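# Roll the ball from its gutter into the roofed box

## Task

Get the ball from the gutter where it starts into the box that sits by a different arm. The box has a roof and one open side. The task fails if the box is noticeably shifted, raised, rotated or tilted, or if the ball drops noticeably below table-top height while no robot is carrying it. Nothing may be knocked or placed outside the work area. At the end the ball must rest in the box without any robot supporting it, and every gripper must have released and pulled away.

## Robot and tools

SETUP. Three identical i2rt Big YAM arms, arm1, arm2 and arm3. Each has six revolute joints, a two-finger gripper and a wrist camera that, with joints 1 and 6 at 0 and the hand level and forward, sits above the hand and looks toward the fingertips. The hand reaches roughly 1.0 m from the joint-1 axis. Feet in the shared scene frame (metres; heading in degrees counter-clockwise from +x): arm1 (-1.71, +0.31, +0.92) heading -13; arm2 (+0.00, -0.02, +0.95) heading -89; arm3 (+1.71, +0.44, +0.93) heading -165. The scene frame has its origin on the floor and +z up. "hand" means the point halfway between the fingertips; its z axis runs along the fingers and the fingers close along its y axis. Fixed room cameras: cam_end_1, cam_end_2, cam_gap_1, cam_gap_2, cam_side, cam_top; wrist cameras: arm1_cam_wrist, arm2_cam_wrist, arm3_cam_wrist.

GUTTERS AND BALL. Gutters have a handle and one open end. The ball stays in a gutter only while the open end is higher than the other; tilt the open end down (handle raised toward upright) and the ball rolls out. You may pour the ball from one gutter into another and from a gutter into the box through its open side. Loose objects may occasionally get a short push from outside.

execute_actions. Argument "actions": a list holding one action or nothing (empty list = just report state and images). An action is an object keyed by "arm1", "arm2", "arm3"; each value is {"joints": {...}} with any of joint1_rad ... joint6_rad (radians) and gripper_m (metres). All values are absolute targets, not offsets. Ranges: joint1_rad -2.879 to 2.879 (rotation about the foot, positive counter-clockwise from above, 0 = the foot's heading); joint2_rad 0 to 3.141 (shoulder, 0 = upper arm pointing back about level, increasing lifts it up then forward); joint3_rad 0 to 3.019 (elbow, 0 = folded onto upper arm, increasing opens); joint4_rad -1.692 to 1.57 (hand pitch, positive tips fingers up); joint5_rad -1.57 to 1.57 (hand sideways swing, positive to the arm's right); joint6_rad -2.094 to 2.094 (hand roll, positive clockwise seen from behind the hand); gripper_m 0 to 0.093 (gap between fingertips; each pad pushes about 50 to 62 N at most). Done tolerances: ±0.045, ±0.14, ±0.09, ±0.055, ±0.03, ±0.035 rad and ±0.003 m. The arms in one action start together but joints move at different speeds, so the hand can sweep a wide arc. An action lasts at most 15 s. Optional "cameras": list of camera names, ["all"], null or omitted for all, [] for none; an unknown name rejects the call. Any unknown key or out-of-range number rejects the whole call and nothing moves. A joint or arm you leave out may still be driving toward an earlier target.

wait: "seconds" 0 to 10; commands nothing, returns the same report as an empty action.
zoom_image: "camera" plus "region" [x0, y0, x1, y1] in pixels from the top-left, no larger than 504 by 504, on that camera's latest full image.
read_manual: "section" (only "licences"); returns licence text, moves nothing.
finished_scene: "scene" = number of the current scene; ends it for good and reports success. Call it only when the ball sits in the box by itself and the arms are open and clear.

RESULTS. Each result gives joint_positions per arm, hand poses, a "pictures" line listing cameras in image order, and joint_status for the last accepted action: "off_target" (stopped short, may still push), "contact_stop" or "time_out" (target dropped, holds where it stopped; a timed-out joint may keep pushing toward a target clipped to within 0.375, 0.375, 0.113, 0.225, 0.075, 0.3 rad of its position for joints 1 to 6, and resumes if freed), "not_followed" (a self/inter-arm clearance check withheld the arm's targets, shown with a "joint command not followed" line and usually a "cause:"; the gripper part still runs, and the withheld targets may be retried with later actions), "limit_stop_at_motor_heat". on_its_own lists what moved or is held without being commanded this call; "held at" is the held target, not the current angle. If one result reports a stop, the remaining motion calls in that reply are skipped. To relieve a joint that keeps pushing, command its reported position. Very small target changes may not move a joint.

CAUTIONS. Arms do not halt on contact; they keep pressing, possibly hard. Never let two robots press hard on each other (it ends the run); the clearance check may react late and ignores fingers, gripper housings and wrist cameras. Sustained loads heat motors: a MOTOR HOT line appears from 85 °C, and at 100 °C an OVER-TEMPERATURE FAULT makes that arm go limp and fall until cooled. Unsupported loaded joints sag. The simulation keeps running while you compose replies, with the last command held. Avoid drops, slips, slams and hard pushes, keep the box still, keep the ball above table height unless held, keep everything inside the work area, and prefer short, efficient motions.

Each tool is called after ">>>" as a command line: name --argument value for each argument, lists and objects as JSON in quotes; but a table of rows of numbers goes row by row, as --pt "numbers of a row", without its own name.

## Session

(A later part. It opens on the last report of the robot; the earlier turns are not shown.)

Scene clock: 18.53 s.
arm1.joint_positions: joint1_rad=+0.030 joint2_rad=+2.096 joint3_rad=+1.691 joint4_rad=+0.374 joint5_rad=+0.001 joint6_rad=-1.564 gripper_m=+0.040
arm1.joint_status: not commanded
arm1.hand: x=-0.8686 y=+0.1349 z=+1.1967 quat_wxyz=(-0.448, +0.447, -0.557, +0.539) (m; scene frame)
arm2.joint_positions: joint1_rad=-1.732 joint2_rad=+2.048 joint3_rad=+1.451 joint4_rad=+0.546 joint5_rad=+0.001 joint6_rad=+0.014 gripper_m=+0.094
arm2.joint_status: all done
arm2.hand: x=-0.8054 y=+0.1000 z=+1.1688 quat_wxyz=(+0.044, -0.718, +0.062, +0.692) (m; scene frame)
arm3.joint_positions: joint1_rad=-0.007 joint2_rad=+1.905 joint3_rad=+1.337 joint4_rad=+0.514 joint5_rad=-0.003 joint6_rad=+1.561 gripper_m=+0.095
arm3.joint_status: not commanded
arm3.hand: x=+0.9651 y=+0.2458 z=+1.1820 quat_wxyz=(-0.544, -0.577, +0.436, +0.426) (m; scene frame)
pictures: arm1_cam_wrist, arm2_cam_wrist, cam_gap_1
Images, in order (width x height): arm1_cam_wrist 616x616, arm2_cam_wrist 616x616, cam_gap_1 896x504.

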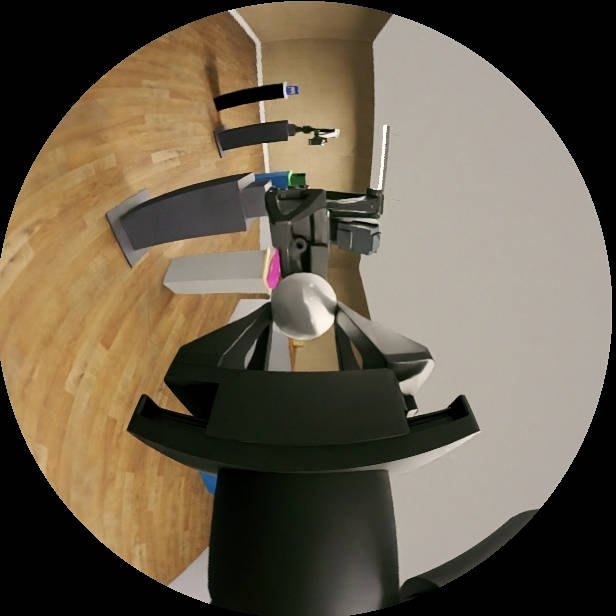

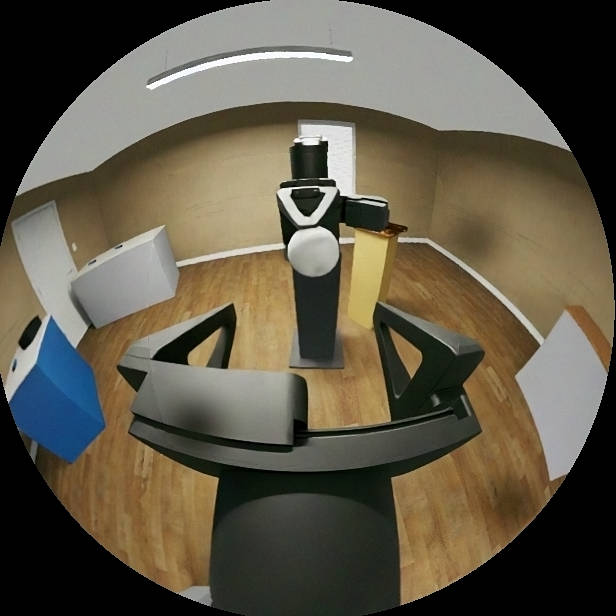

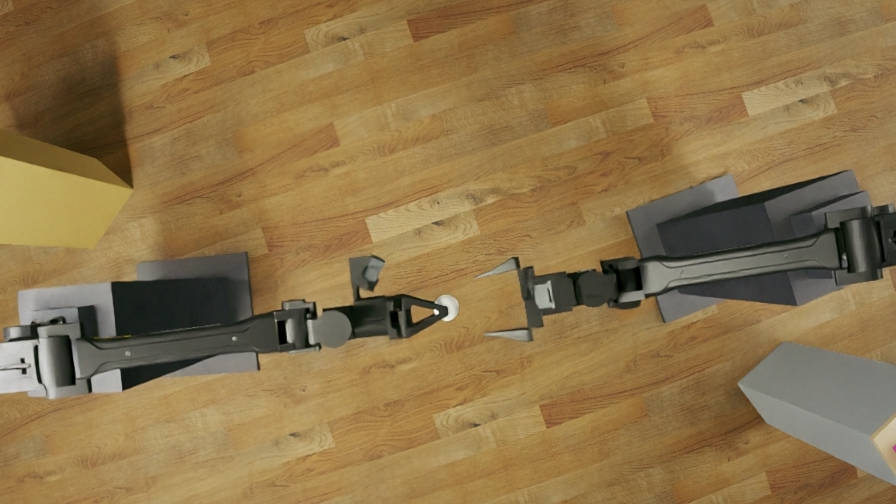

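>>> execute_actions --actions '[{"arm2":{"joints":{"joint1_rad":-1.745,"joint2_rad":2.15,"joint3_rad":1.69,"joint4_rad":0.514}}}]' --cameras '["arm2_cam_wrist","arm1_cam_wrist","cam_gap_1"]'

Scene clock: 19.53 s.
arm1.joint_positions: joint1_rad=+0.030 joint2_rad=+2.096 joint3_rad=+1.691 joint4_rad=+0.374 joint5_rad=+0.001 joint6_rad=-1.564 gripper_m=+0.040
arm1.joint_status: not commanded
arm1.hand: x=-0.8686 y=+0.1349 z=+1.1967 quat_wxyz=(-0.448, +0.447, -0.557, +0.539) (m; scene frame)
arm2.joint_positions: joint1_rad=-1.736 joint2_rad=+2.144 joint3_rad=+1.628 joint4_rad=+0.528 joint5_rad=+0.001 joint6_rad=+0.014 gripper_m=+0.094
arm2.joint_status: all done
arm2.hand: x=-0.8491 y=+0.1104 z=+1.1877 quat_wxyz=(+0.047, -0.695, +0.062, +0.715) (m; scene frame)
arm3.joint_positions: joint1_rad=-0.007 joint2_rad=+1.905 joint3_rad=+1.337 joint4_rad=+0.514 joint5_rad=-0.003 joint6_rad=+1.561 gripper_m=+0.095
arm3.joint_status: not commanded
arm3.hand: x=+0.9651 y=+0.2458 z=+1.1820 quat_wxyz=(-0.544, -0.577, +0.436, +0.426) (m; scene frame)
pictures: arm1_cam_wrist, arm2_cam_wrist, cam_gap_1
Images, in order (width x height): arm1_cam_wrist 616x616, arm2_cam_wrist 616x616, cam_gap_1 896x504.

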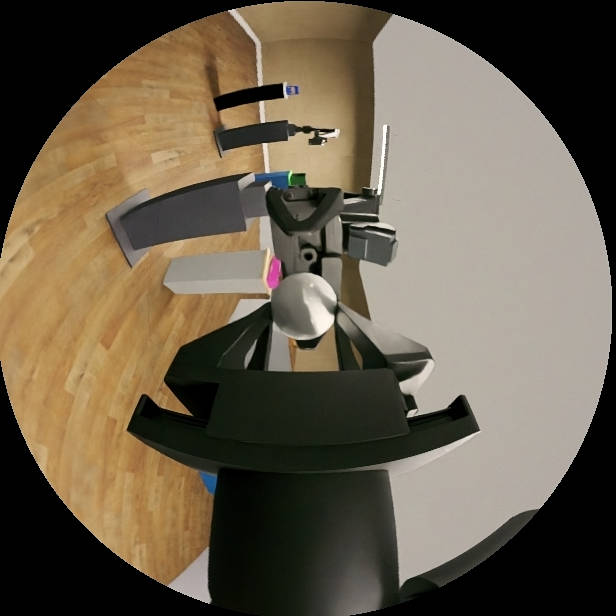

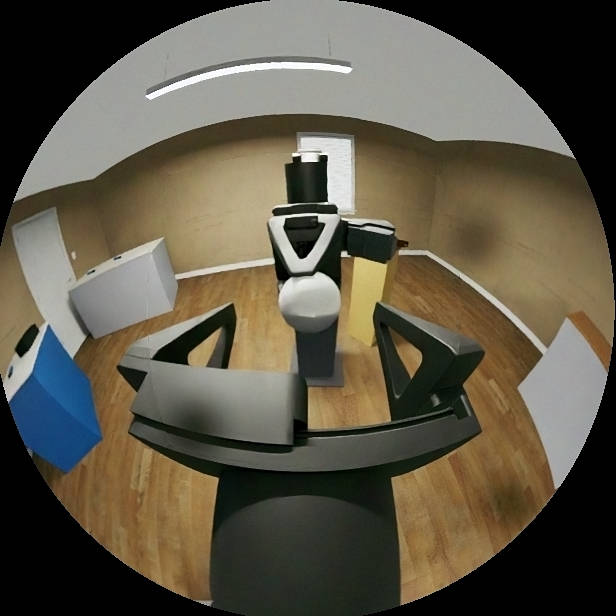

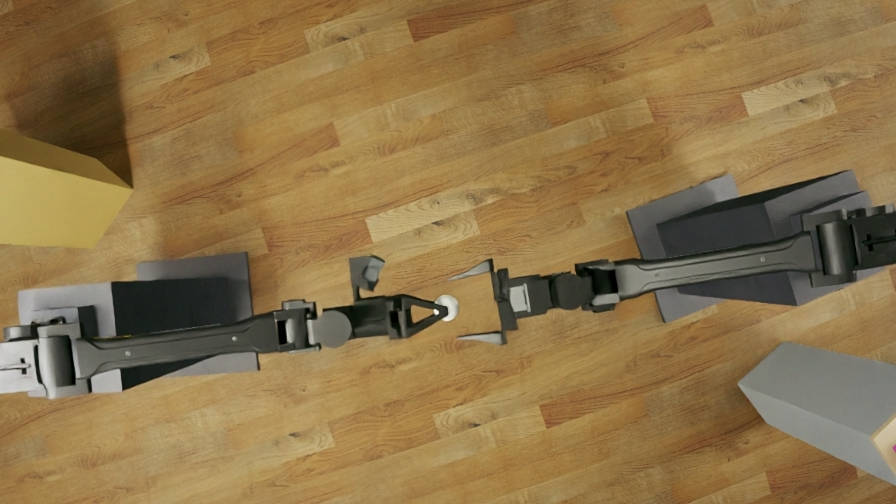

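>>> execute_actions --actions '[{"arm2":{"joints":{"joint2_rad":2.195,"joint3_rad":1.766,"joint4_rad":0.475}}}]' --cameras '["arm2_cam_wrist","arm1_cam_wrist","cam_gap_1"]'

Scene clock: 20.27 s.
arm1.joint_positions: joint1_rad=+0.030 joint2_rad=+2.096 joint3_rad=+1.691 joint4_rad=+0.374 joint5_rad=+0.001 joint6_rad=-1.564 gripper_m=+0.040
arm1.joint_status: not commanded
arm1.hand: x=-0.8686 y=+0.1349 z=+1.1967 quat_wxyz=(-0.448, +0.447, -0.557, +0.539) (m; scene frame)
arm2.joint_positions: joint1_rad=-1.736 joint2_rad=+2.181 joint3_rad=+1.703 joint4_rad=+0.490 joint5_rad=+0.001 joint6_rad=+0.014 gripper_m=+0.094
arm2.joint_status: all done
arm2.hand: x=-0.8658 y=+0.1131 z=+1.1907 quat_wxyz=(+0.047, -0.695, +0.062, +0.715) (m; scene frame)
arm3.joint_positions: joint1_rad=-0.007 joint2_rad=+1.905 joint3_rad=+1.337 joint4_rad=+0.514 joint5_rad=-0.003 joint6_rad=+1.561 gripper_m=+0.095
arm3.joint_status: not commanded
arm3.hand: x=+0.9651 y=+0.2458 z=+1.1820 quat_wxyz=(-0.544, -0.577, +0.436, +0.426) (m; scene frame)
pictures: arm1_cam_wrist, arm2_cam_wrist, cam_gap_1
Images, in order (width x height): arm1_cam_wrist 616x616, arm2_cam_wrist 616x616, cam_gap_1 896x504.

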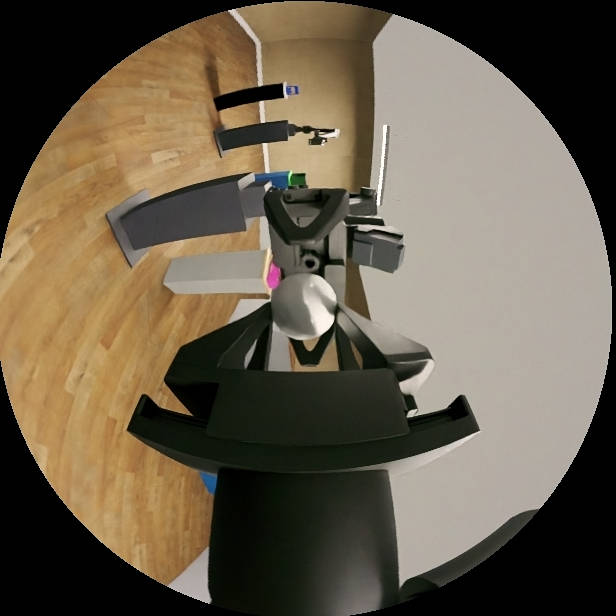

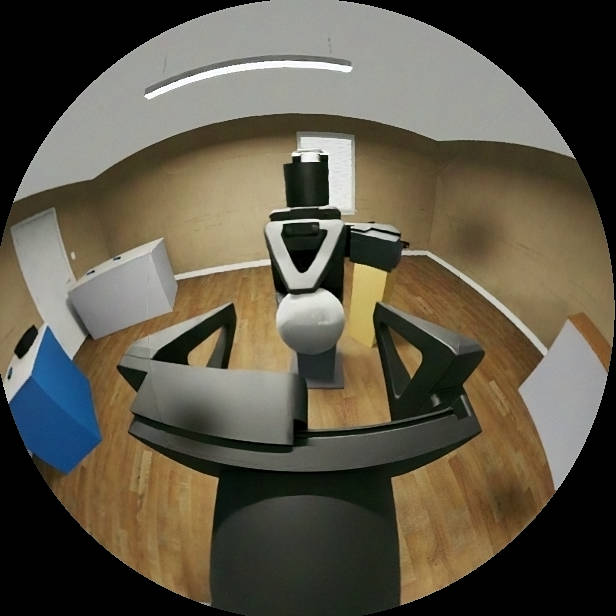

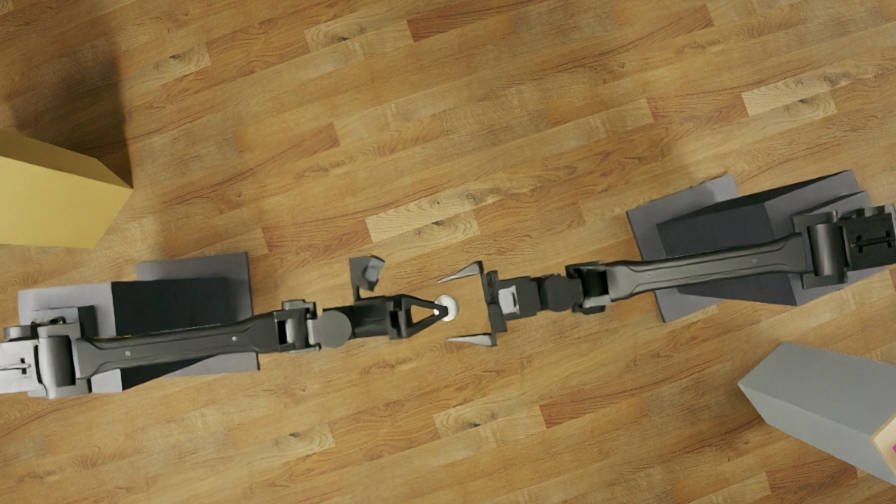

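About 5 mm high; dip the wrist then close.

>>> execute_actions --actions '[{"arm2":{"joints":{"joint4_rad":0.45,"gripper_m":0.05}}}]' --cameras '[]'

>>> execute_actions --actions '[{"arm2":{"joints":{"gripper_m":0.02}}}]' --cameras '["arm2_cam_wrist","arm1_cam_wrist"]'

Scene clock: 20.90 s.
arm1.joint_positions: joint1_rad=+0.030 joint2_rad=+2.096 joint3_rad=+1.691 joint4_rad=+0.374 joint5_rad=+0.001 joint6_rad=-1.564 gripper_m=+0.040
arm1.joint_status: not commanded
arm1.hand: x=-0.8686 y=+0.1349 z=+1.1967 quat_wxyz=(-0.448, +0.447, -0.557, +0.539) (m; scene frame)
arm2.joint_positions: joint1_rad=-1.736 joint2_rad=+2.181 joint3_rad=+1.703 joint4_rad=+0.465 joint5_rad=+0.001 joint6_rad=+0.014 gripper_m=+0.050
arm2.joint_status: all done
arm2.hand: x=-0.8659 y=+0.1130 z=+1.1842 quat_wxyz=(+0.046, -0.704, +0.063, +0.706) (m; scene frame)
arm3.joint_positions: joint1_rad=-0.007 joint2_rad=+1.905 joint3_rad=+1.337 joint4_rad=+0.514 joint5_rad=-0.003 joint6_rad=+1.561 gripper_m=+0.095
arm3.joint_status: not commanded
arm3.hand: x=+0.9651 y=+0.2458 z=+1.1820 quat_wxyz=(-0.544, -0.577, +0.436, +0.426) (m; scene frame)
pictures: none
No camera images: the call's "cameras" was empty. Leave "cameras" out to get every camera's image.

Scene clock: 21.43 s.
arm1.joint_positions: joint1_rad=+0.031 joint2_rad=+2.096 joint3_rad=+1.691 joint4_rad=+0.374 joint5_rad=+0.001 joint6_rad=-1.564 gripper_m=+0.040
arm1.joint_status: not commanded
arm1.hand: x=-0.8685 y=+0.1352 z=+1.1967 quat_wxyz=(-0.448, +0.447, -0.557, +0.538) (m; scene frame)
arm2.joint_positions: joint1_rad=-1.740 joint2_rad=+2.181 joint3_rad=+1.703 joint4_rad=+0.465 joint5_rad=+0.001 joint6_rad=+0.014 gripper_m=+0.040
arm2.joint_status: gripper_m off_target (ended at +0.040, target +0.020)
arm2.hand: x=-0.8654 y=+0.1167 z=+1.1843 quat_wxyz=(+0.048, -0.704, +0.064, +0.706) (m; scene frame)
arm3.joint_positions: joint1_rad=-0.007 joint2_rad=+1.905 joint3_rad=+1.337 joint4_rad=+0.514 joint5_rad=-0.003 joint6_rad=+1.561 gripper_m=+0.095
arm3.joint_status: not commanded
arm3.hand: x=+0.9651 y=+0.2458 z=+1.1820 quat_wxyz=(-0.544, -0.577, +0.436, +0.426) (m; scene frame)
pictures: arm1_cam_wrist, arm2_cam_wrist
Images, in order (width x height): arm1_cam_wrist 616x616, arm2_cam_wrist 616x616.

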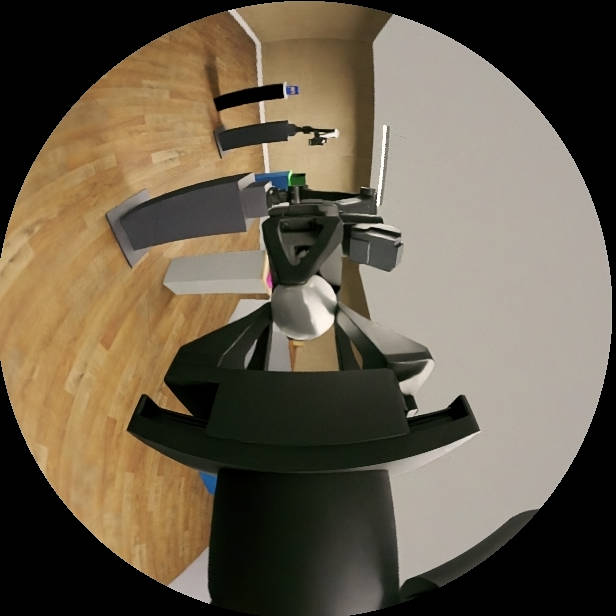

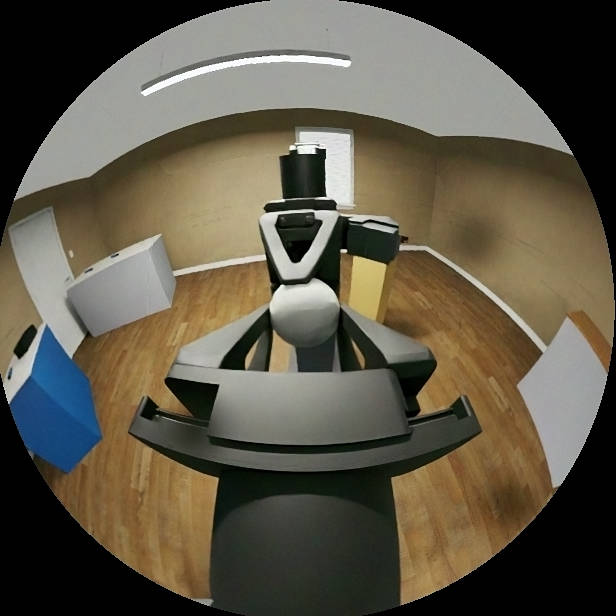

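>>> execute_actions --actions '[{"arm1":{"joints":{"gripper_m":0.093}}}]' --cameras '[]'

>>> execute_actions --actions '[{"arm2":{"joints":{"joint1_rad":1.82}}}]' --cameras '["arm2_cam_wrist","arm3_cam_wrist","cam_gap_2"]'

Scene clock: 22.20 s.
arm1.joint_positions: joint1_rad=+0.031 joint2_rad=+2.095 joint3_rad=+1.691 joint4_rad=+0.374 joint5_rad=+0.001 joint6_rad=-1.564 gripper_m=+0.093
arm1.joint_status: all done
arm1.hand: x=-0.8685 y=+0.1352 z=+1.1971 quat_wxyz=(-0.448, +0.447, -0.556, +0.539) (m; scene frame)
arm2.joint_positions: joint1_rad=-1.740 joint2_rad=+2.182 joint3_rad=+1.703 joint4_rad=+0.465 joint5_rad=+0.001 joint6_rad=+0.014 gripper_m=+0.040
arm2.joint_status: not commanded
arm2.hand: x=-0.8655 y=+0.1167 z=+1.1837 quat_wxyz=(+0.048, -0.704, +0.065, +0.705) (m; scene frame)
arm3.joint_positions: joint1_rad=-0.007 joint2_rad=+1.905 joint3_rad=+1.337 joint4_rad=+0.514 joint5_rad=-0.003 joint6_rad=+1.561 gripper_m=+0.095
arm3.joint_status: not commanded
arm3.hand: x=+0.9651 y=+0.2458 z=+1.1820 quat_wxyz=(-0.544, -0.577, +0.436, +0.426) (m; scene frame)
pictures: none
No camera images: the call's "cameras" was empty. Leave "cameras" out to get every camera's image.

Scene clock: 25.33 s.
arm1.joint_positions: joint1_rad=+0.031 joint2_rad=+2.095 joint3_rad=+1.691 joint4_rad=+0.374 joint5_rad=+0.001 joint6_rad=-1.564 gripper_m=+0.093
arm1.joint_status: not commanded
arm1.hand: x=-0.8685 y=+0.1352 z=+1.1971 quat_wxyz=(-0.448, +0.447, -0.556, +0.539) (m; scene frame)
arm2.joint_positions: joint1_rad=+1.820 joint2_rad=+2.198 joint3_rad=+1.720 joint4_rad=+0.461 joint5_rad=-0.001 joint6_rad=+0.014 gripper_m=+0.040
arm2.joint_status: all done
arm2.hand: x=+0.8574 y=+0.2060 z=+1.1526 quat_wxyz=(-0.689, +0.090, -0.713, -0.094) (m; scene frame)
arm3.joint_positions: joint1_rad=-0.007 joint2_rad=+1.905 joint3_rad=+1.337 joint4_rad=+0.514 joint5_rad=-0.003 joint6_rad=+1.561 gripper_m=+0.095
arm3.joint_status: not commanded
arm3.hand: x=+0.9651 y=+0.2458 z=+1.1820 quat_wxyz=(-0.544, -0.577, +0.436, +0.426) (m; scene frame)
pictures: arm2_cam_wrist, arm3_cam_wrist, cam_gap_2
Images, in order (width x height): arm2_cam_wrist 616x616, arm3_cam_wrist 616x616, cam_gap_2 896x504.

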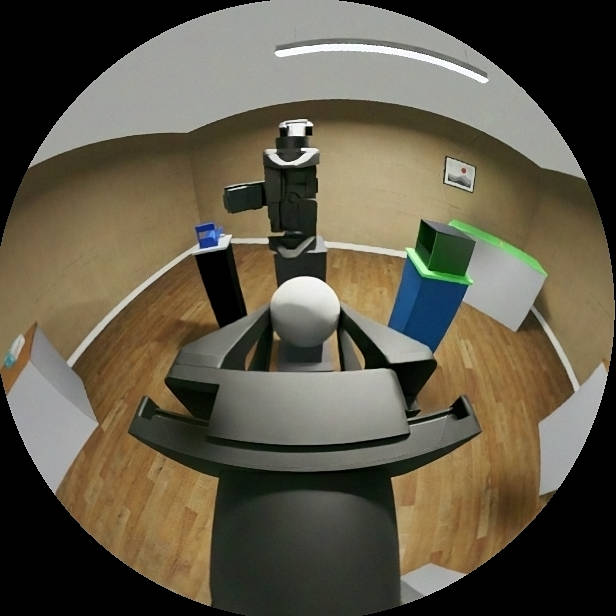

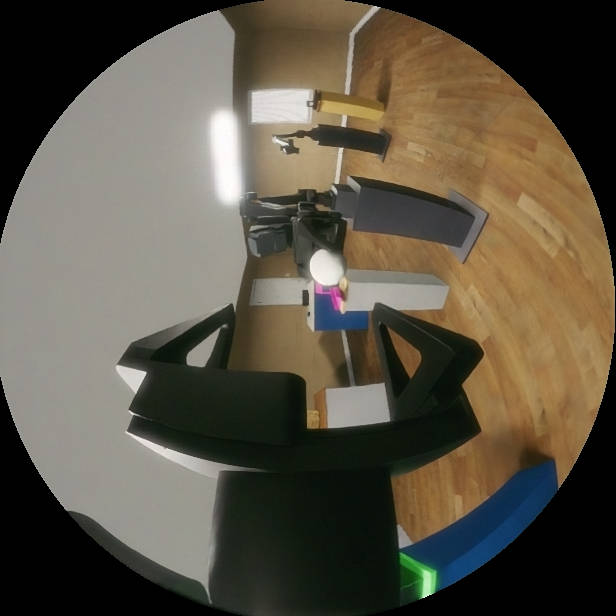

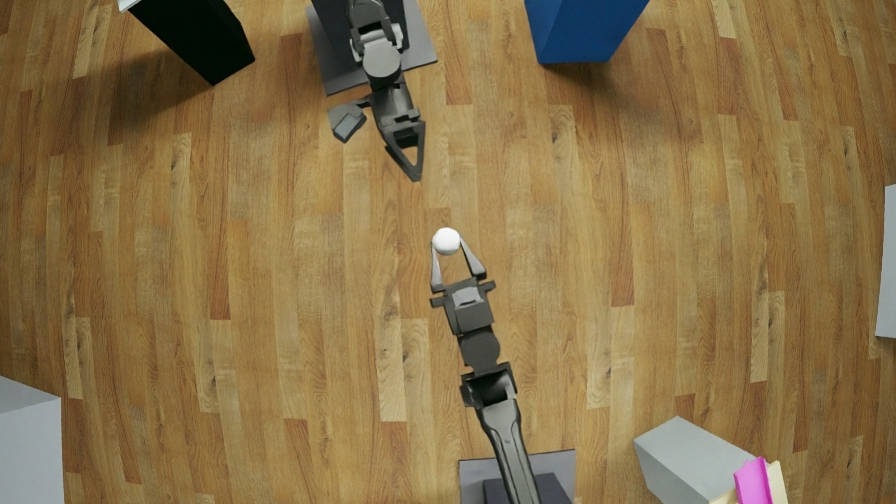

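>>> execute_actions --actions '[{"arm3":{"joints":{"joint1_rad":0.02,"joint2_rad":2.119,"joint3_rad":1.61,"joint4_rad":0.57}},"arm1":{"joints":{"joint2_rad":0.6,"joint3_rad":0.8}}}]' --cameras '["arm2_cam_wrist","arm3_cam_wrist","cam_gap_2"]'

Scene clock: 27.47 s.
arm1.joint_positions: joint1_rad=+0.031 joint2_rad=+0.594 joint3_rad=+0.809 joint4_rad=+0.374 joint5_rad=+0.001 joint6_rad=-1.564 gripper_m=+0.093
arm1.joint_status: all done
arm1.hand: x=-1.4061 y=+0.2400 z=+1.5409 quat_wxyz=(-0.564, +0.290, -0.365, +0.681) (m; scene frame)
arm2.joint_positions: joint1_rad=+1.820 joint2_rad=+2.198 joint3_rad=+1.720 joint4_rad=+0.461 joint5_rad=-0.001 joint6_rad=+0.014 gripper_m=+0.040
arm2.joint_status: not commanded
arm2.hand: x=+0.8574 y=+0.2060 z=+1.1526 quat_wxyz=(-0.689, +0.090, -0.713, -0.094) (m; scene frame)
arm3.joint_positions: joint1_rad=+0.015 joint2_rad=+2.130 joint3_rad=+1.563 joint4_rad=+0.551 joint5_rad=-0.003 joint6_rad=+1.561 gripper_m=+0.095
arm3.joint_status: all done
arm3.hand: x=+0.9012 y=+0.2103 z=+1.1420 quat_wxyz=(-0.559, -0.571, +0.422, +0.428) (m; scene frame)
pictures: arm2_cam_wrist, arm3_cam_wrist, cam_gap_2
Images, in order (width x height): arm2_cam_wrist 616x616, arm3_cam_wrist 616x616, cam_gap_2 896x504.

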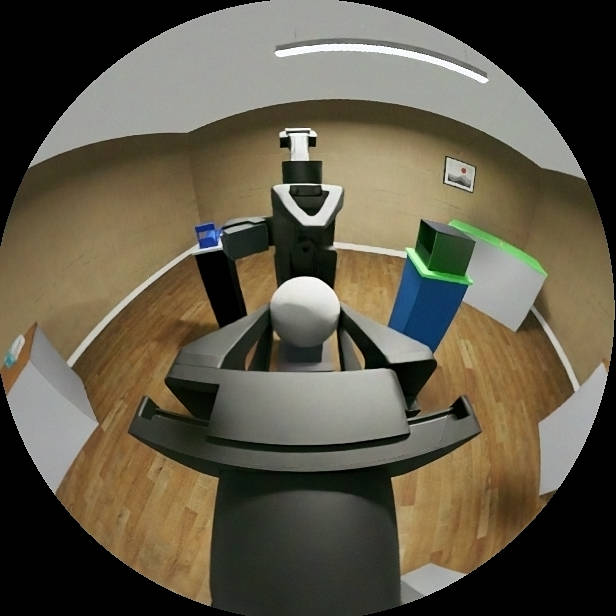

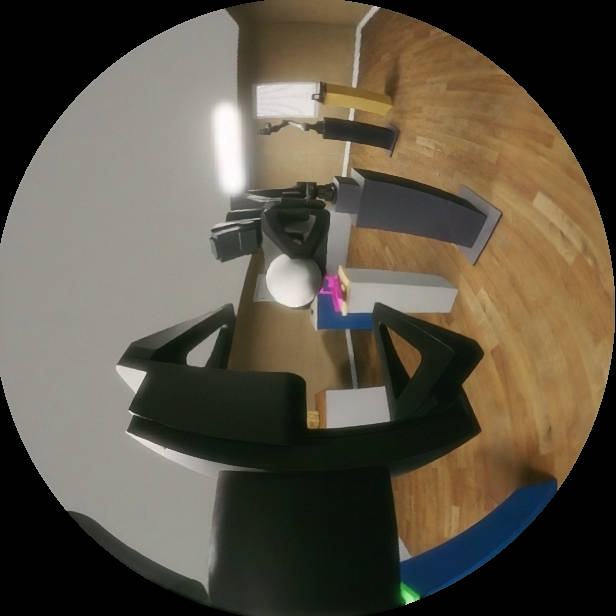

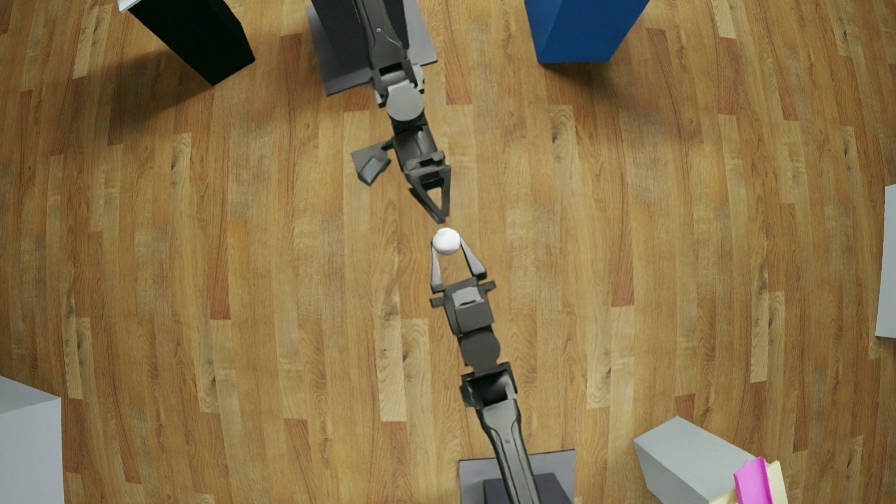

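>>> execute_actions --actions '[{"arm3":{"joints":{"joint1_rad":0.0,"joint2_rad":2.205,"joint3_rad":1.78,"joint4_rad":0.47}}}]' --cameras '["arm2_cam_wrist","arm3_cam_wrist","cam_gap_2"]'

Scene clock: 28.43 s.
arm1.joint_positions: joint1_rad=+0.031 joint2_rad=+0.594 joint3_rad=+0.809 joint4_rad=+0.374 joint5_rad=+0.001 joint6_rad=-1.564 gripper_m=+0.093
arm1.joint_status: not commanded
arm1.hand: x=-1.4061 y=+0.2400 z=+1.5409 quat_wxyz=(-0.564, +0.290, -0.365, +0.681) (m; scene frame)
arm2.joint_positions: joint1_rad=+1.820 joint2_rad=+2.198 joint3_rad=+1.720 joint4_rad=+0.461 joint5_rad=-0.001 joint6_rad=+0.014 gripper_m=+0.040
arm2.joint_status: not commanded
arm2.hand: x=+0.8574 y=+0.2060 z=+1.1526 quat_wxyz=(-0.689, +0.090, -0.713, -0.094) (m; scene frame)
arm3.joint_positions: joint1_rad=+0.008 joint2_rad=+2.198 joint3_rad=+1.732 joint4_rad=+0.483 joint5_rad=-0.003 joint6_rad=+1.561 gripper_m=+0.095
arm3.joint_status: all done
arm3.hand: x=+0.8635 y=+0.2056 z=+1.1662 quat_wxyz=(-0.567, -0.560, +0.416, +0.437) (m; scene frame)
pictures: arm2_cam_wrist, arm3_cam_wrist, cam_gap_2
Images, in order (width x height): arm2_cam_wrist 616x616, arm3_cam_wrist 616x616, cam_gap_2 896x504.

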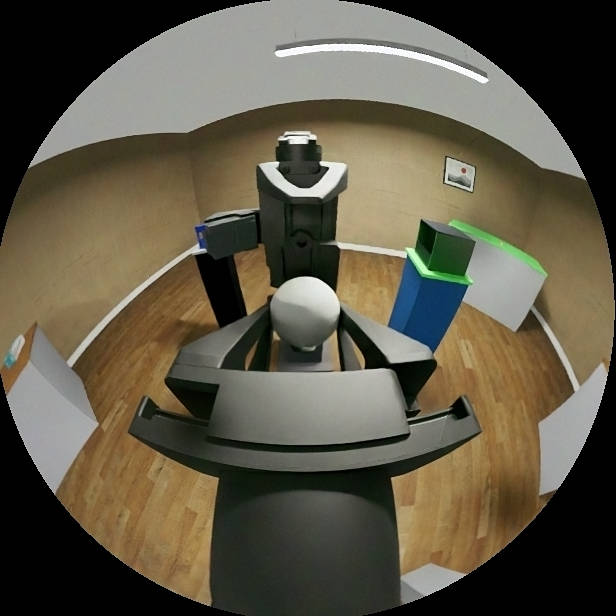

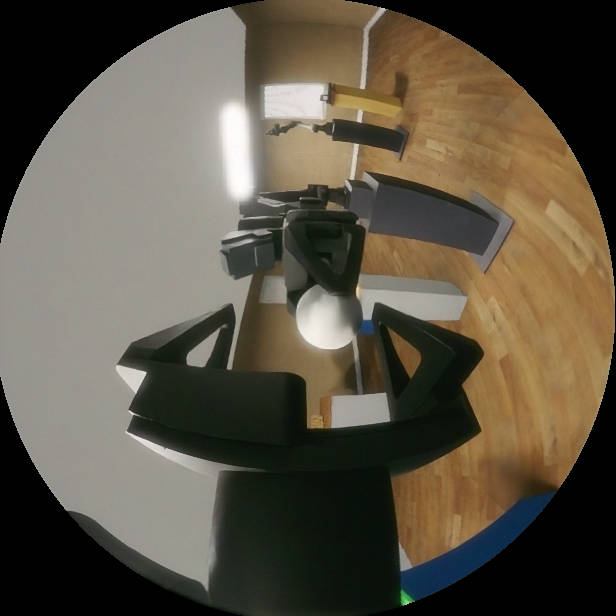

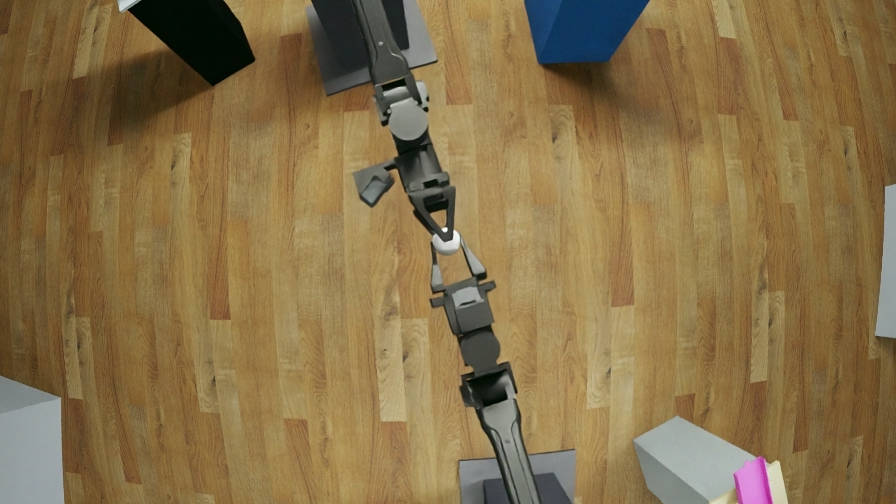

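Lower 1.5 cm via q4.

>>> execute_actions --actions '[{"arm3":{"joints":{"joint4_rad":0.41}}}]' --cameras '[]'

>>> execute_actions --actions '[{"arm3":{"joints":{"gripper_m":0.02}}}]' --cameras '["arm3_cam_wrist","cam_gap_2"]'

Scene clock: 29.20 s.
arm1.joint_positions: joint1_rad=+0.031 joint2_rad=+0.594 joint3_rad=+0.809 joint4_rad=+0.374 joint5_rad=+0.001 joint6_rad=-1.564 gripper_m=+0.093
arm1.joint_status: not commanded
arm1.hand: x=-1.4061 y=+0.2400 z=+1.5409 quat_wxyz=(-0.564, +0.290, -0.365, +0.681) (m; scene frame)
arm2.joint_positions: joint1_rad=+1.820 joint2_rad=+2.198 joint3_rad=+1.720 joint4_rad=+0.461 joint5_rad=-0.001 joint6_rad=+0.014 gripper_m=+0.040
arm2.joint_status: not commanded
arm2.hand: x=+0.8574 y=+0.2060 z=+1.1526 quat_wxyz=(-0.689, +0.090, -0.713, -0.094) (m; scene frame)
arm3.joint_positions: joint1_rad=+0.008 joint2_rad=+2.198 joint3_rad=+1.732 joint4_rad=+0.422 joint5_rad=-0.003 joint6_rad=+1.561 gripper_m=+0.095
arm3.joint_status: all done
arm3.hand: x=+0.8635 y=+0.2057 z=+1.1514 quat_wxyz=(-0.550, -0.577, +0.429, +0.424) (m; scene frame)
pictures: none
No camera images: the call's "cameras" was empty. Leave "cameras" out to get every camera's image.

Scene clock: 29.87 s.
arm1.joint_positions: joint1_rad=+0.031 joint2_rad=+0.594 joint3_rad=+0.809 joint4_rad=+0.374 joint5_rad=+0.001 joint6_rad=-1.564 gripper_m=+0.093
arm1.joint_status: not commanded
arm1.hand: x=-1.4061 y=+0.2400 z=+1.5409 quat_wxyz=(-0.564, +0.290, -0.365, +0.681) (m; scene frame)
arm2.joint_positions: joint1_rad=+1.820 joint2_rad=+2.198 joint3_rad=+1.720 joint4_rad=+0.459 joint5_rad=-0.001 joint6_rad=+0.013 gripper_m=+0.040
arm2.joint_status: not commanded
arm2.hand: x=+0.8574 y=+0.2060 z=+1.1520 quat_wxyz=(-0.688, +0.091, -0.714, -0.094) (m; scene frame)
arm3.joint_positions: joint1_rad=+0.008 joint2_rad=+2.198 joint3_rad=+1.733 joint4_rad=+0.418 joint5_rad=-0.003 joint6_rad=+1.561 gripper_m=+0.041
arm3.joint_status: gripper_m off_target (ended at +0.041, target +0.020)
arm3.hand: x=+0.8634 y=+0.2057 z=+1.1500 quat_wxyz=(-0.549, -0.578, +0.430, +0.423) (m; scene frame)
pictures: arm3_cam_wrist, cam_gap_2
Images, in order (width x height): arm3_cam_wrist 616x616, cam_gap_2 896x504.

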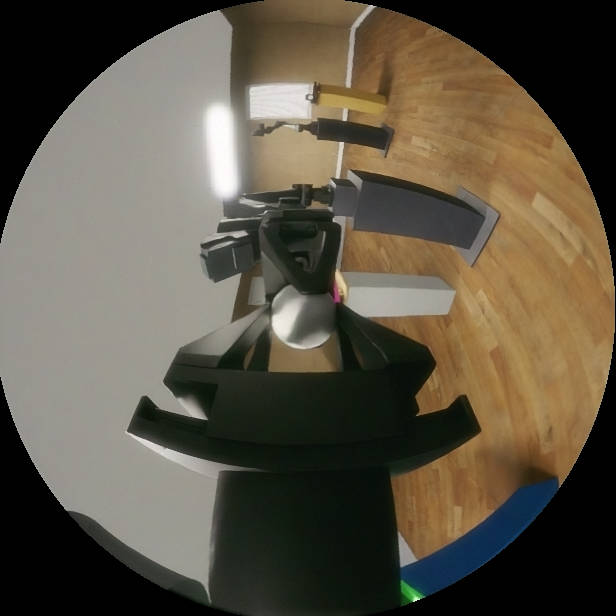

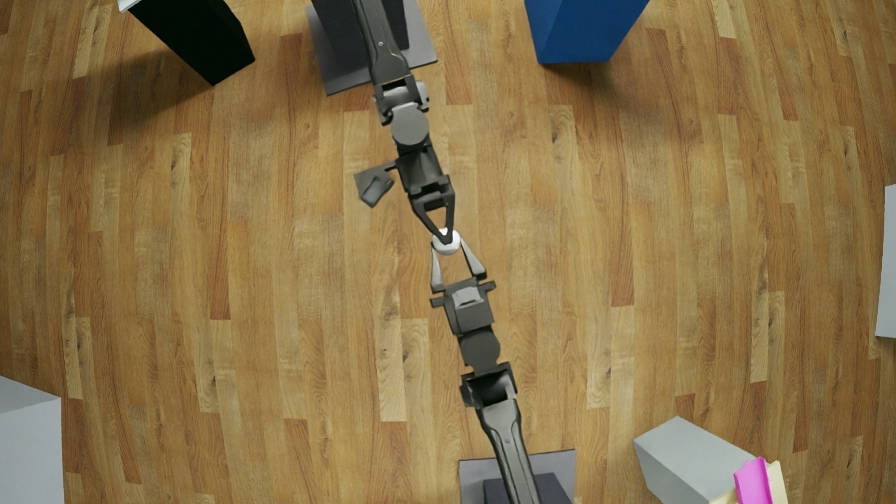

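>>> execute_actions --actions '[{"arm2":{"joints":{"gripper_m":0.093}}}]' --cameras '[]'

>>> execute_actions --actions '[{"arm2":{"joints":{"joint2_rad":0.8,"joint3_rad":1.0}},"arm3":{"joints":{"joint2_rad":1.528,"joint3_rad":0.252,"joint4_rad":0.976}}}]' --cameras '[]'

>>> execute_actions --actions '[{"arm3":{"joints":{"joint1_rad":1.33,"joint6_rad":0}}}]' --cameras '["arm3_cam_wrist","cam_end_2","cam_top"]'

Scene clock: 30.67 s.
arm1.joint_positions: joint1_rad=+0.031 joint2_rad=+0.594 joint3_rad=+0.809 joint4_rad=+0.374 joint5_rad=+0.001 joint6_rad=-1.564 gripper_m=+0.093
arm1.joint_status: not commanded
arm1.hand: x=-1.4061 y=+0.2400 z=+1.5409 quat_wxyz=(-0.564, +0.290, -0.365, +0.681) (m; scene frame)
arm2.joint_positions: joint1_rad=+1.820 joint2_rad=+2.198 joint3_rad=+1.720 joint4_rad=+0.459 joint5_rad=-0.001 joint6_rad=+0.013 gripper_m=+0.093
arm2.joint_status: all done
arm2.hand: x=+0.8574 y=+0.2060 z=+1.1520 quat_wxyz=(-0.688, +0.091, -0.714, -0.094) (m; scene frame)
arm3.joint_positions: joint1_rad=+0.008 joint2_rad=+2.198 joint3_rad=+1.733 joint4_rad=+0.418 joint5_rad=-0.003 joint6_rad=+1.561 gripper_m=+0.041
arm3.joint_status: not commanded
arm3.hand: x=+0.8634 y=+0.2057 z=+1.1500 quat_wxyz=(-0.549, -0.578, +0.430, +0.423) (m; scene frame)
pictures: none
No camera images: the call's "cameras" was empty. Leave "cameras" out to get every camera's image.

Scene clock: 32.50 s.
arm1.joint_positions: joint1_rad=+0.031 joint2_rad=+0.594 joint3_rad=+0.809 joint4_rad=+0.374 joint5_rad=+0.001 joint6_rad=-1.564 gripper_m=+0.093
arm1.joint_status: not commanded
arm1.hand: x=-1.4061 y=+0.2400 z=+1.5409 quat_wxyz=(-0.564, +0.290, -0.365, +0.681) (m; scene frame)
arm2.joint_positions: joint1_rad=+1.820 joint2_rad=+0.790 joint3_rad=+1.002 joint4_rad=+0.459 joint5_rad=-0.001 joint6_rad=+0.013 gripper_m=+0.093
arm2.joint_status: all done
arm2.hand: x=+0.3673 y=+0.0770 z=+1.6243 quat_wxyz=(-0.889, +0.057, -0.439, -0.122) (m; scene frame)
arm3.joint_positions: joint1_rad=+0.008 joint2_rad=+1.543 joint3_rad=+0.245 joint4_rad=+0.969 joint5_rad=-0.003 joint6_rad=+1.563 gripper_m=+0.041
arm3.joint_status: all done
arm3.hand: x=+1.3158 y=+0.3330 z=+0.9955 quat_wxyz=(-0.463, -0.650, +0.485, +0.357) (m; scene frame)
pictures: none
No camera images: the call's "cameras" was empty. Leave "cameras" out to get every camera's image.

Scene clock: 34.67 s.
arm1.joint_positions: joint1_rad=+0.031 joint2_rad=+0.594 joint3_rad=+0.809 joint4_rad=+0.374 joint5_rad=+0.001 joint6_rad=-1.564 gripper_m=+0.093
arm1.joint_status: not commanded
arm1.hand: x=-1.4061 y=+0.2400 z=+1.5409 quat_wxyz=(-0.564, +0.290, -0.365, +0.681) (m; scene frame)
arm2.joint_positions: joint1_rad=+1.820 joint2_rad=+0.790 joint3_rad=+1.002 joint4_rad=+0.459 joint5_rad=-0.001 joint6_rad=+0.013 gripper_m=+0.093
arm2.joint_status: not commanded
arm2.hand: x=+0.3673 y=+0.0770 z=+1.6243 quat_wxyz=(-0.889, +0.057, -0.439, -0.122) (m; scene frame)
arm3.joint_positions: joint1_rad=+1.327 joint2_rad=+1.543 joint3_rad=+0.245 joint4_rad=+0.969 joint5_rad=-0.001 joint6_rad=+0.010 gripper_m=+0.041
arm3.joint_status: all done
arm3.hand: x=+1.7231 y=+0.0294 z=+0.9899 quat_wxyz=(-0.413, -0.572, -0.581, +0.406) (m; scene frame)
pictures: arm3_cam_wrist, cam_end_2, cam_top
Images, in order (width x height): arm3_cam_wrist 616x616, cam_end_2 896x504, cam_top 896x504.

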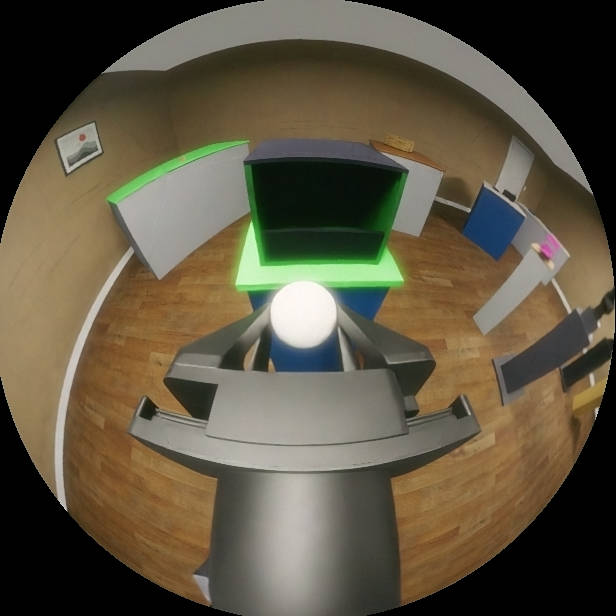

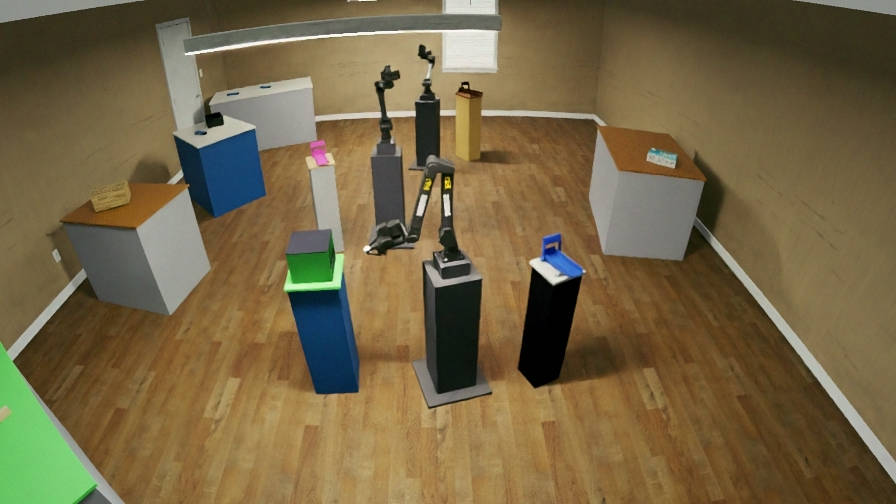

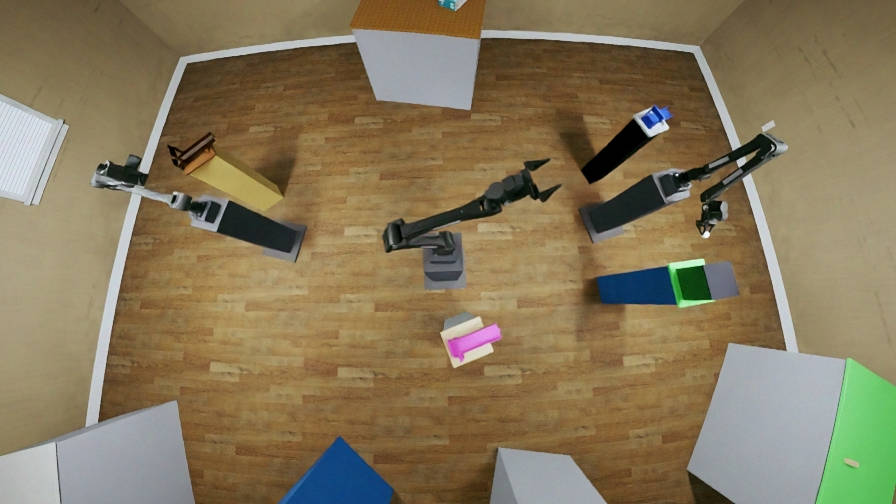

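>>> execute_actions --actions '[{"arm3":{"joints":{"joint1_rad":1.28,"joint2_rad":1.879,"joint3_rad":0.565,"joint4_rad":1.21}}}]' --cameras '["arm3_cam_wrist","cam_end_2"]'

>>> zoom_image --camera "cam_end_2" --region '[270, 190, 470, 310]'

Scene clock: 36.07 s.
arm1.joint_positions: joint1_rad=+0.031 joint2_rad=+0.594 joint3_rad=+0.809 joint4_rad=+0.374 joint5_rad=+0.001 joint6_rad=-1.564 gripper_m=+0.093
arm1.joint_status: not commanded
arm1.hand: x=-1.4061 y=+0.2400 z=+1.5409 quat_wxyz=(-0.564, +0.290, -0.365, +0.681) (m; scene frame)
arm2.joint_positions: joint1_rad=+1.820 joint2_rad=+0.790 joint3_rad=+1.002 joint4_rad=+0.459 joint5_rad=-0.001 joint6_rad=+0.013 gripper_m=+0.093
arm2.joint_status: not commanded
arm2.hand: x=+0.3673 y=+0.0770 z=+1.6243 quat_wxyz=(-0.889, +0.057, -0.439, -0.122) (m; scene frame)
arm3.joint_positions: joint1_rad=+1.285 joint2_rad=+1.882 joint3_rad=+0.550 joint4_rad=+1.181 joint5_rad=-0.001 joint6_rad=+0.010 gripper_m=+0.041
arm3.joint_status: all done
arm3.hand: x=+1.7031 y=-0.0914 z=+0.9879 quat_wxyz=(-0.454, -0.544, -0.531, +0.465) (m; scene frame)
pictures: arm3_cam_wrist, cam_end_2
Images, in order (width x height): arm3_cam_wrist 616x616, cam_end_2 896x504.

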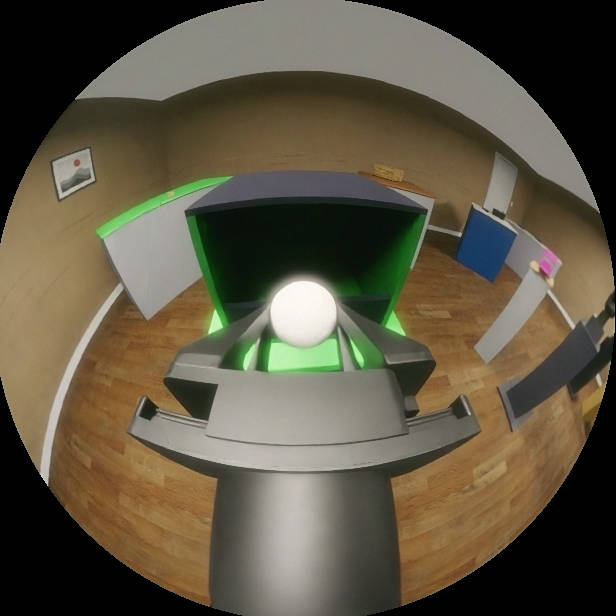

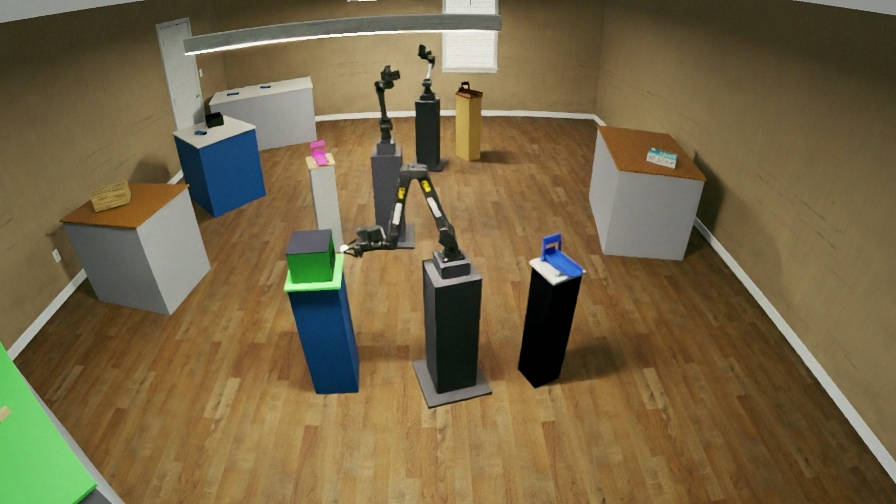

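Region (270, 190, 470, 310) of cam_end_2's 896x504 image, scaled by 2.520, with more detail than that image has; it fills the top 302 rows of this view, and the rest is white.

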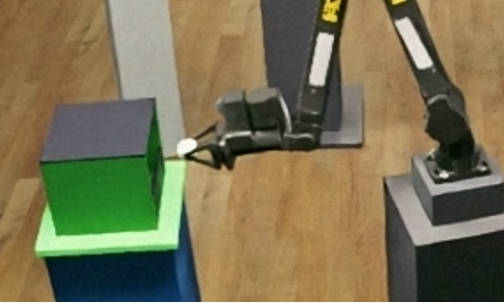

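>>> execute_actions --actions '[{"arm3":{"joints":{"joint2_rad":1.987,"joint3_rad":0.845,"joint4_rad":1.01}}}]' --cameras '["arm3_cam_wrist","cam_end_2"]'

>>> zoom_image --camera "cam_end_2" --region '[270, 190, 470, 310]'

Scene clock: 37.27 s.
arm1.joint_positions: joint1_rad=+0.031 joint2_rad=+0.594 joint3_rad=+0.809 joint4_rad=+0.374 joint5_rad=+0.001 joint6_rad=-1.564 gripper_m=+0.093
arm1.joint_status: not commanded
arm1.hand: x=-1.4061 y=+0.2400 z=+1.5409 quat_wxyz=(-0.564, +0.290, -0.365, +0.681) (m; scene frame)
arm2.joint_positions: joint1_rad=+1.820 joint2_rad=+0.790 joint3_rad=+1.002 joint4_rad=+0.459 joint5_rad=-0.001 joint6_rad=+0.013 gripper_m=+0.093
arm2.joint_status: not commanded
arm2.hand: x=+0.3673 y=+0.0770 z=+1.6243 quat_wxyz=(-0.889, +0.057, -0.439, -0.122) (m; scene frame)
arm3.joint_positions: joint1_rad=+1.285 joint2_rad=+1.998 joint3_rad=+0.828 joint4_rad=+1.020 joint5_rad=-0.001 joint6_rad=+0.010 gripper_m=+0.041
arm3.joint_status: all done
arm3.hand: x=+1.7009 y=-0.1881 z=+0.9833 quat_wxyz=(-0.454, -0.544, -0.531, +0.465) (m; scene frame)
pictures: arm3_cam_wrist, cam_end_2
Images, in order (width x height): arm3_cam_wrist 616x616, cam_end_2 896x504.

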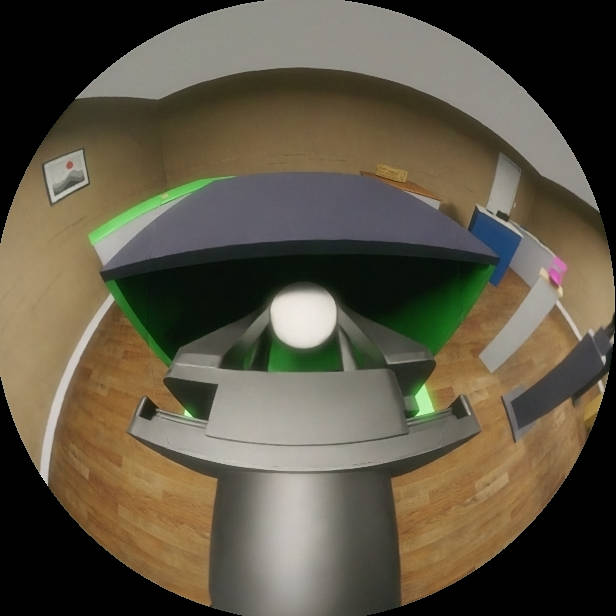

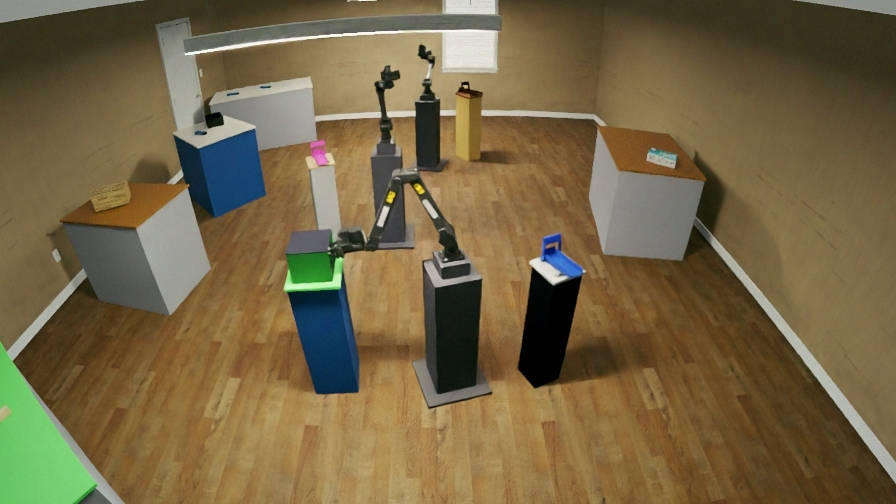

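Region (270, 190, 470, 310) of cam_end_2's 896x504 image, scaled by 2.520, with more detail than that image has; it fills the top 302 rows of this view, and the rest is white.

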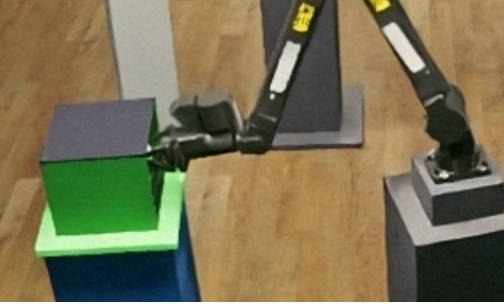

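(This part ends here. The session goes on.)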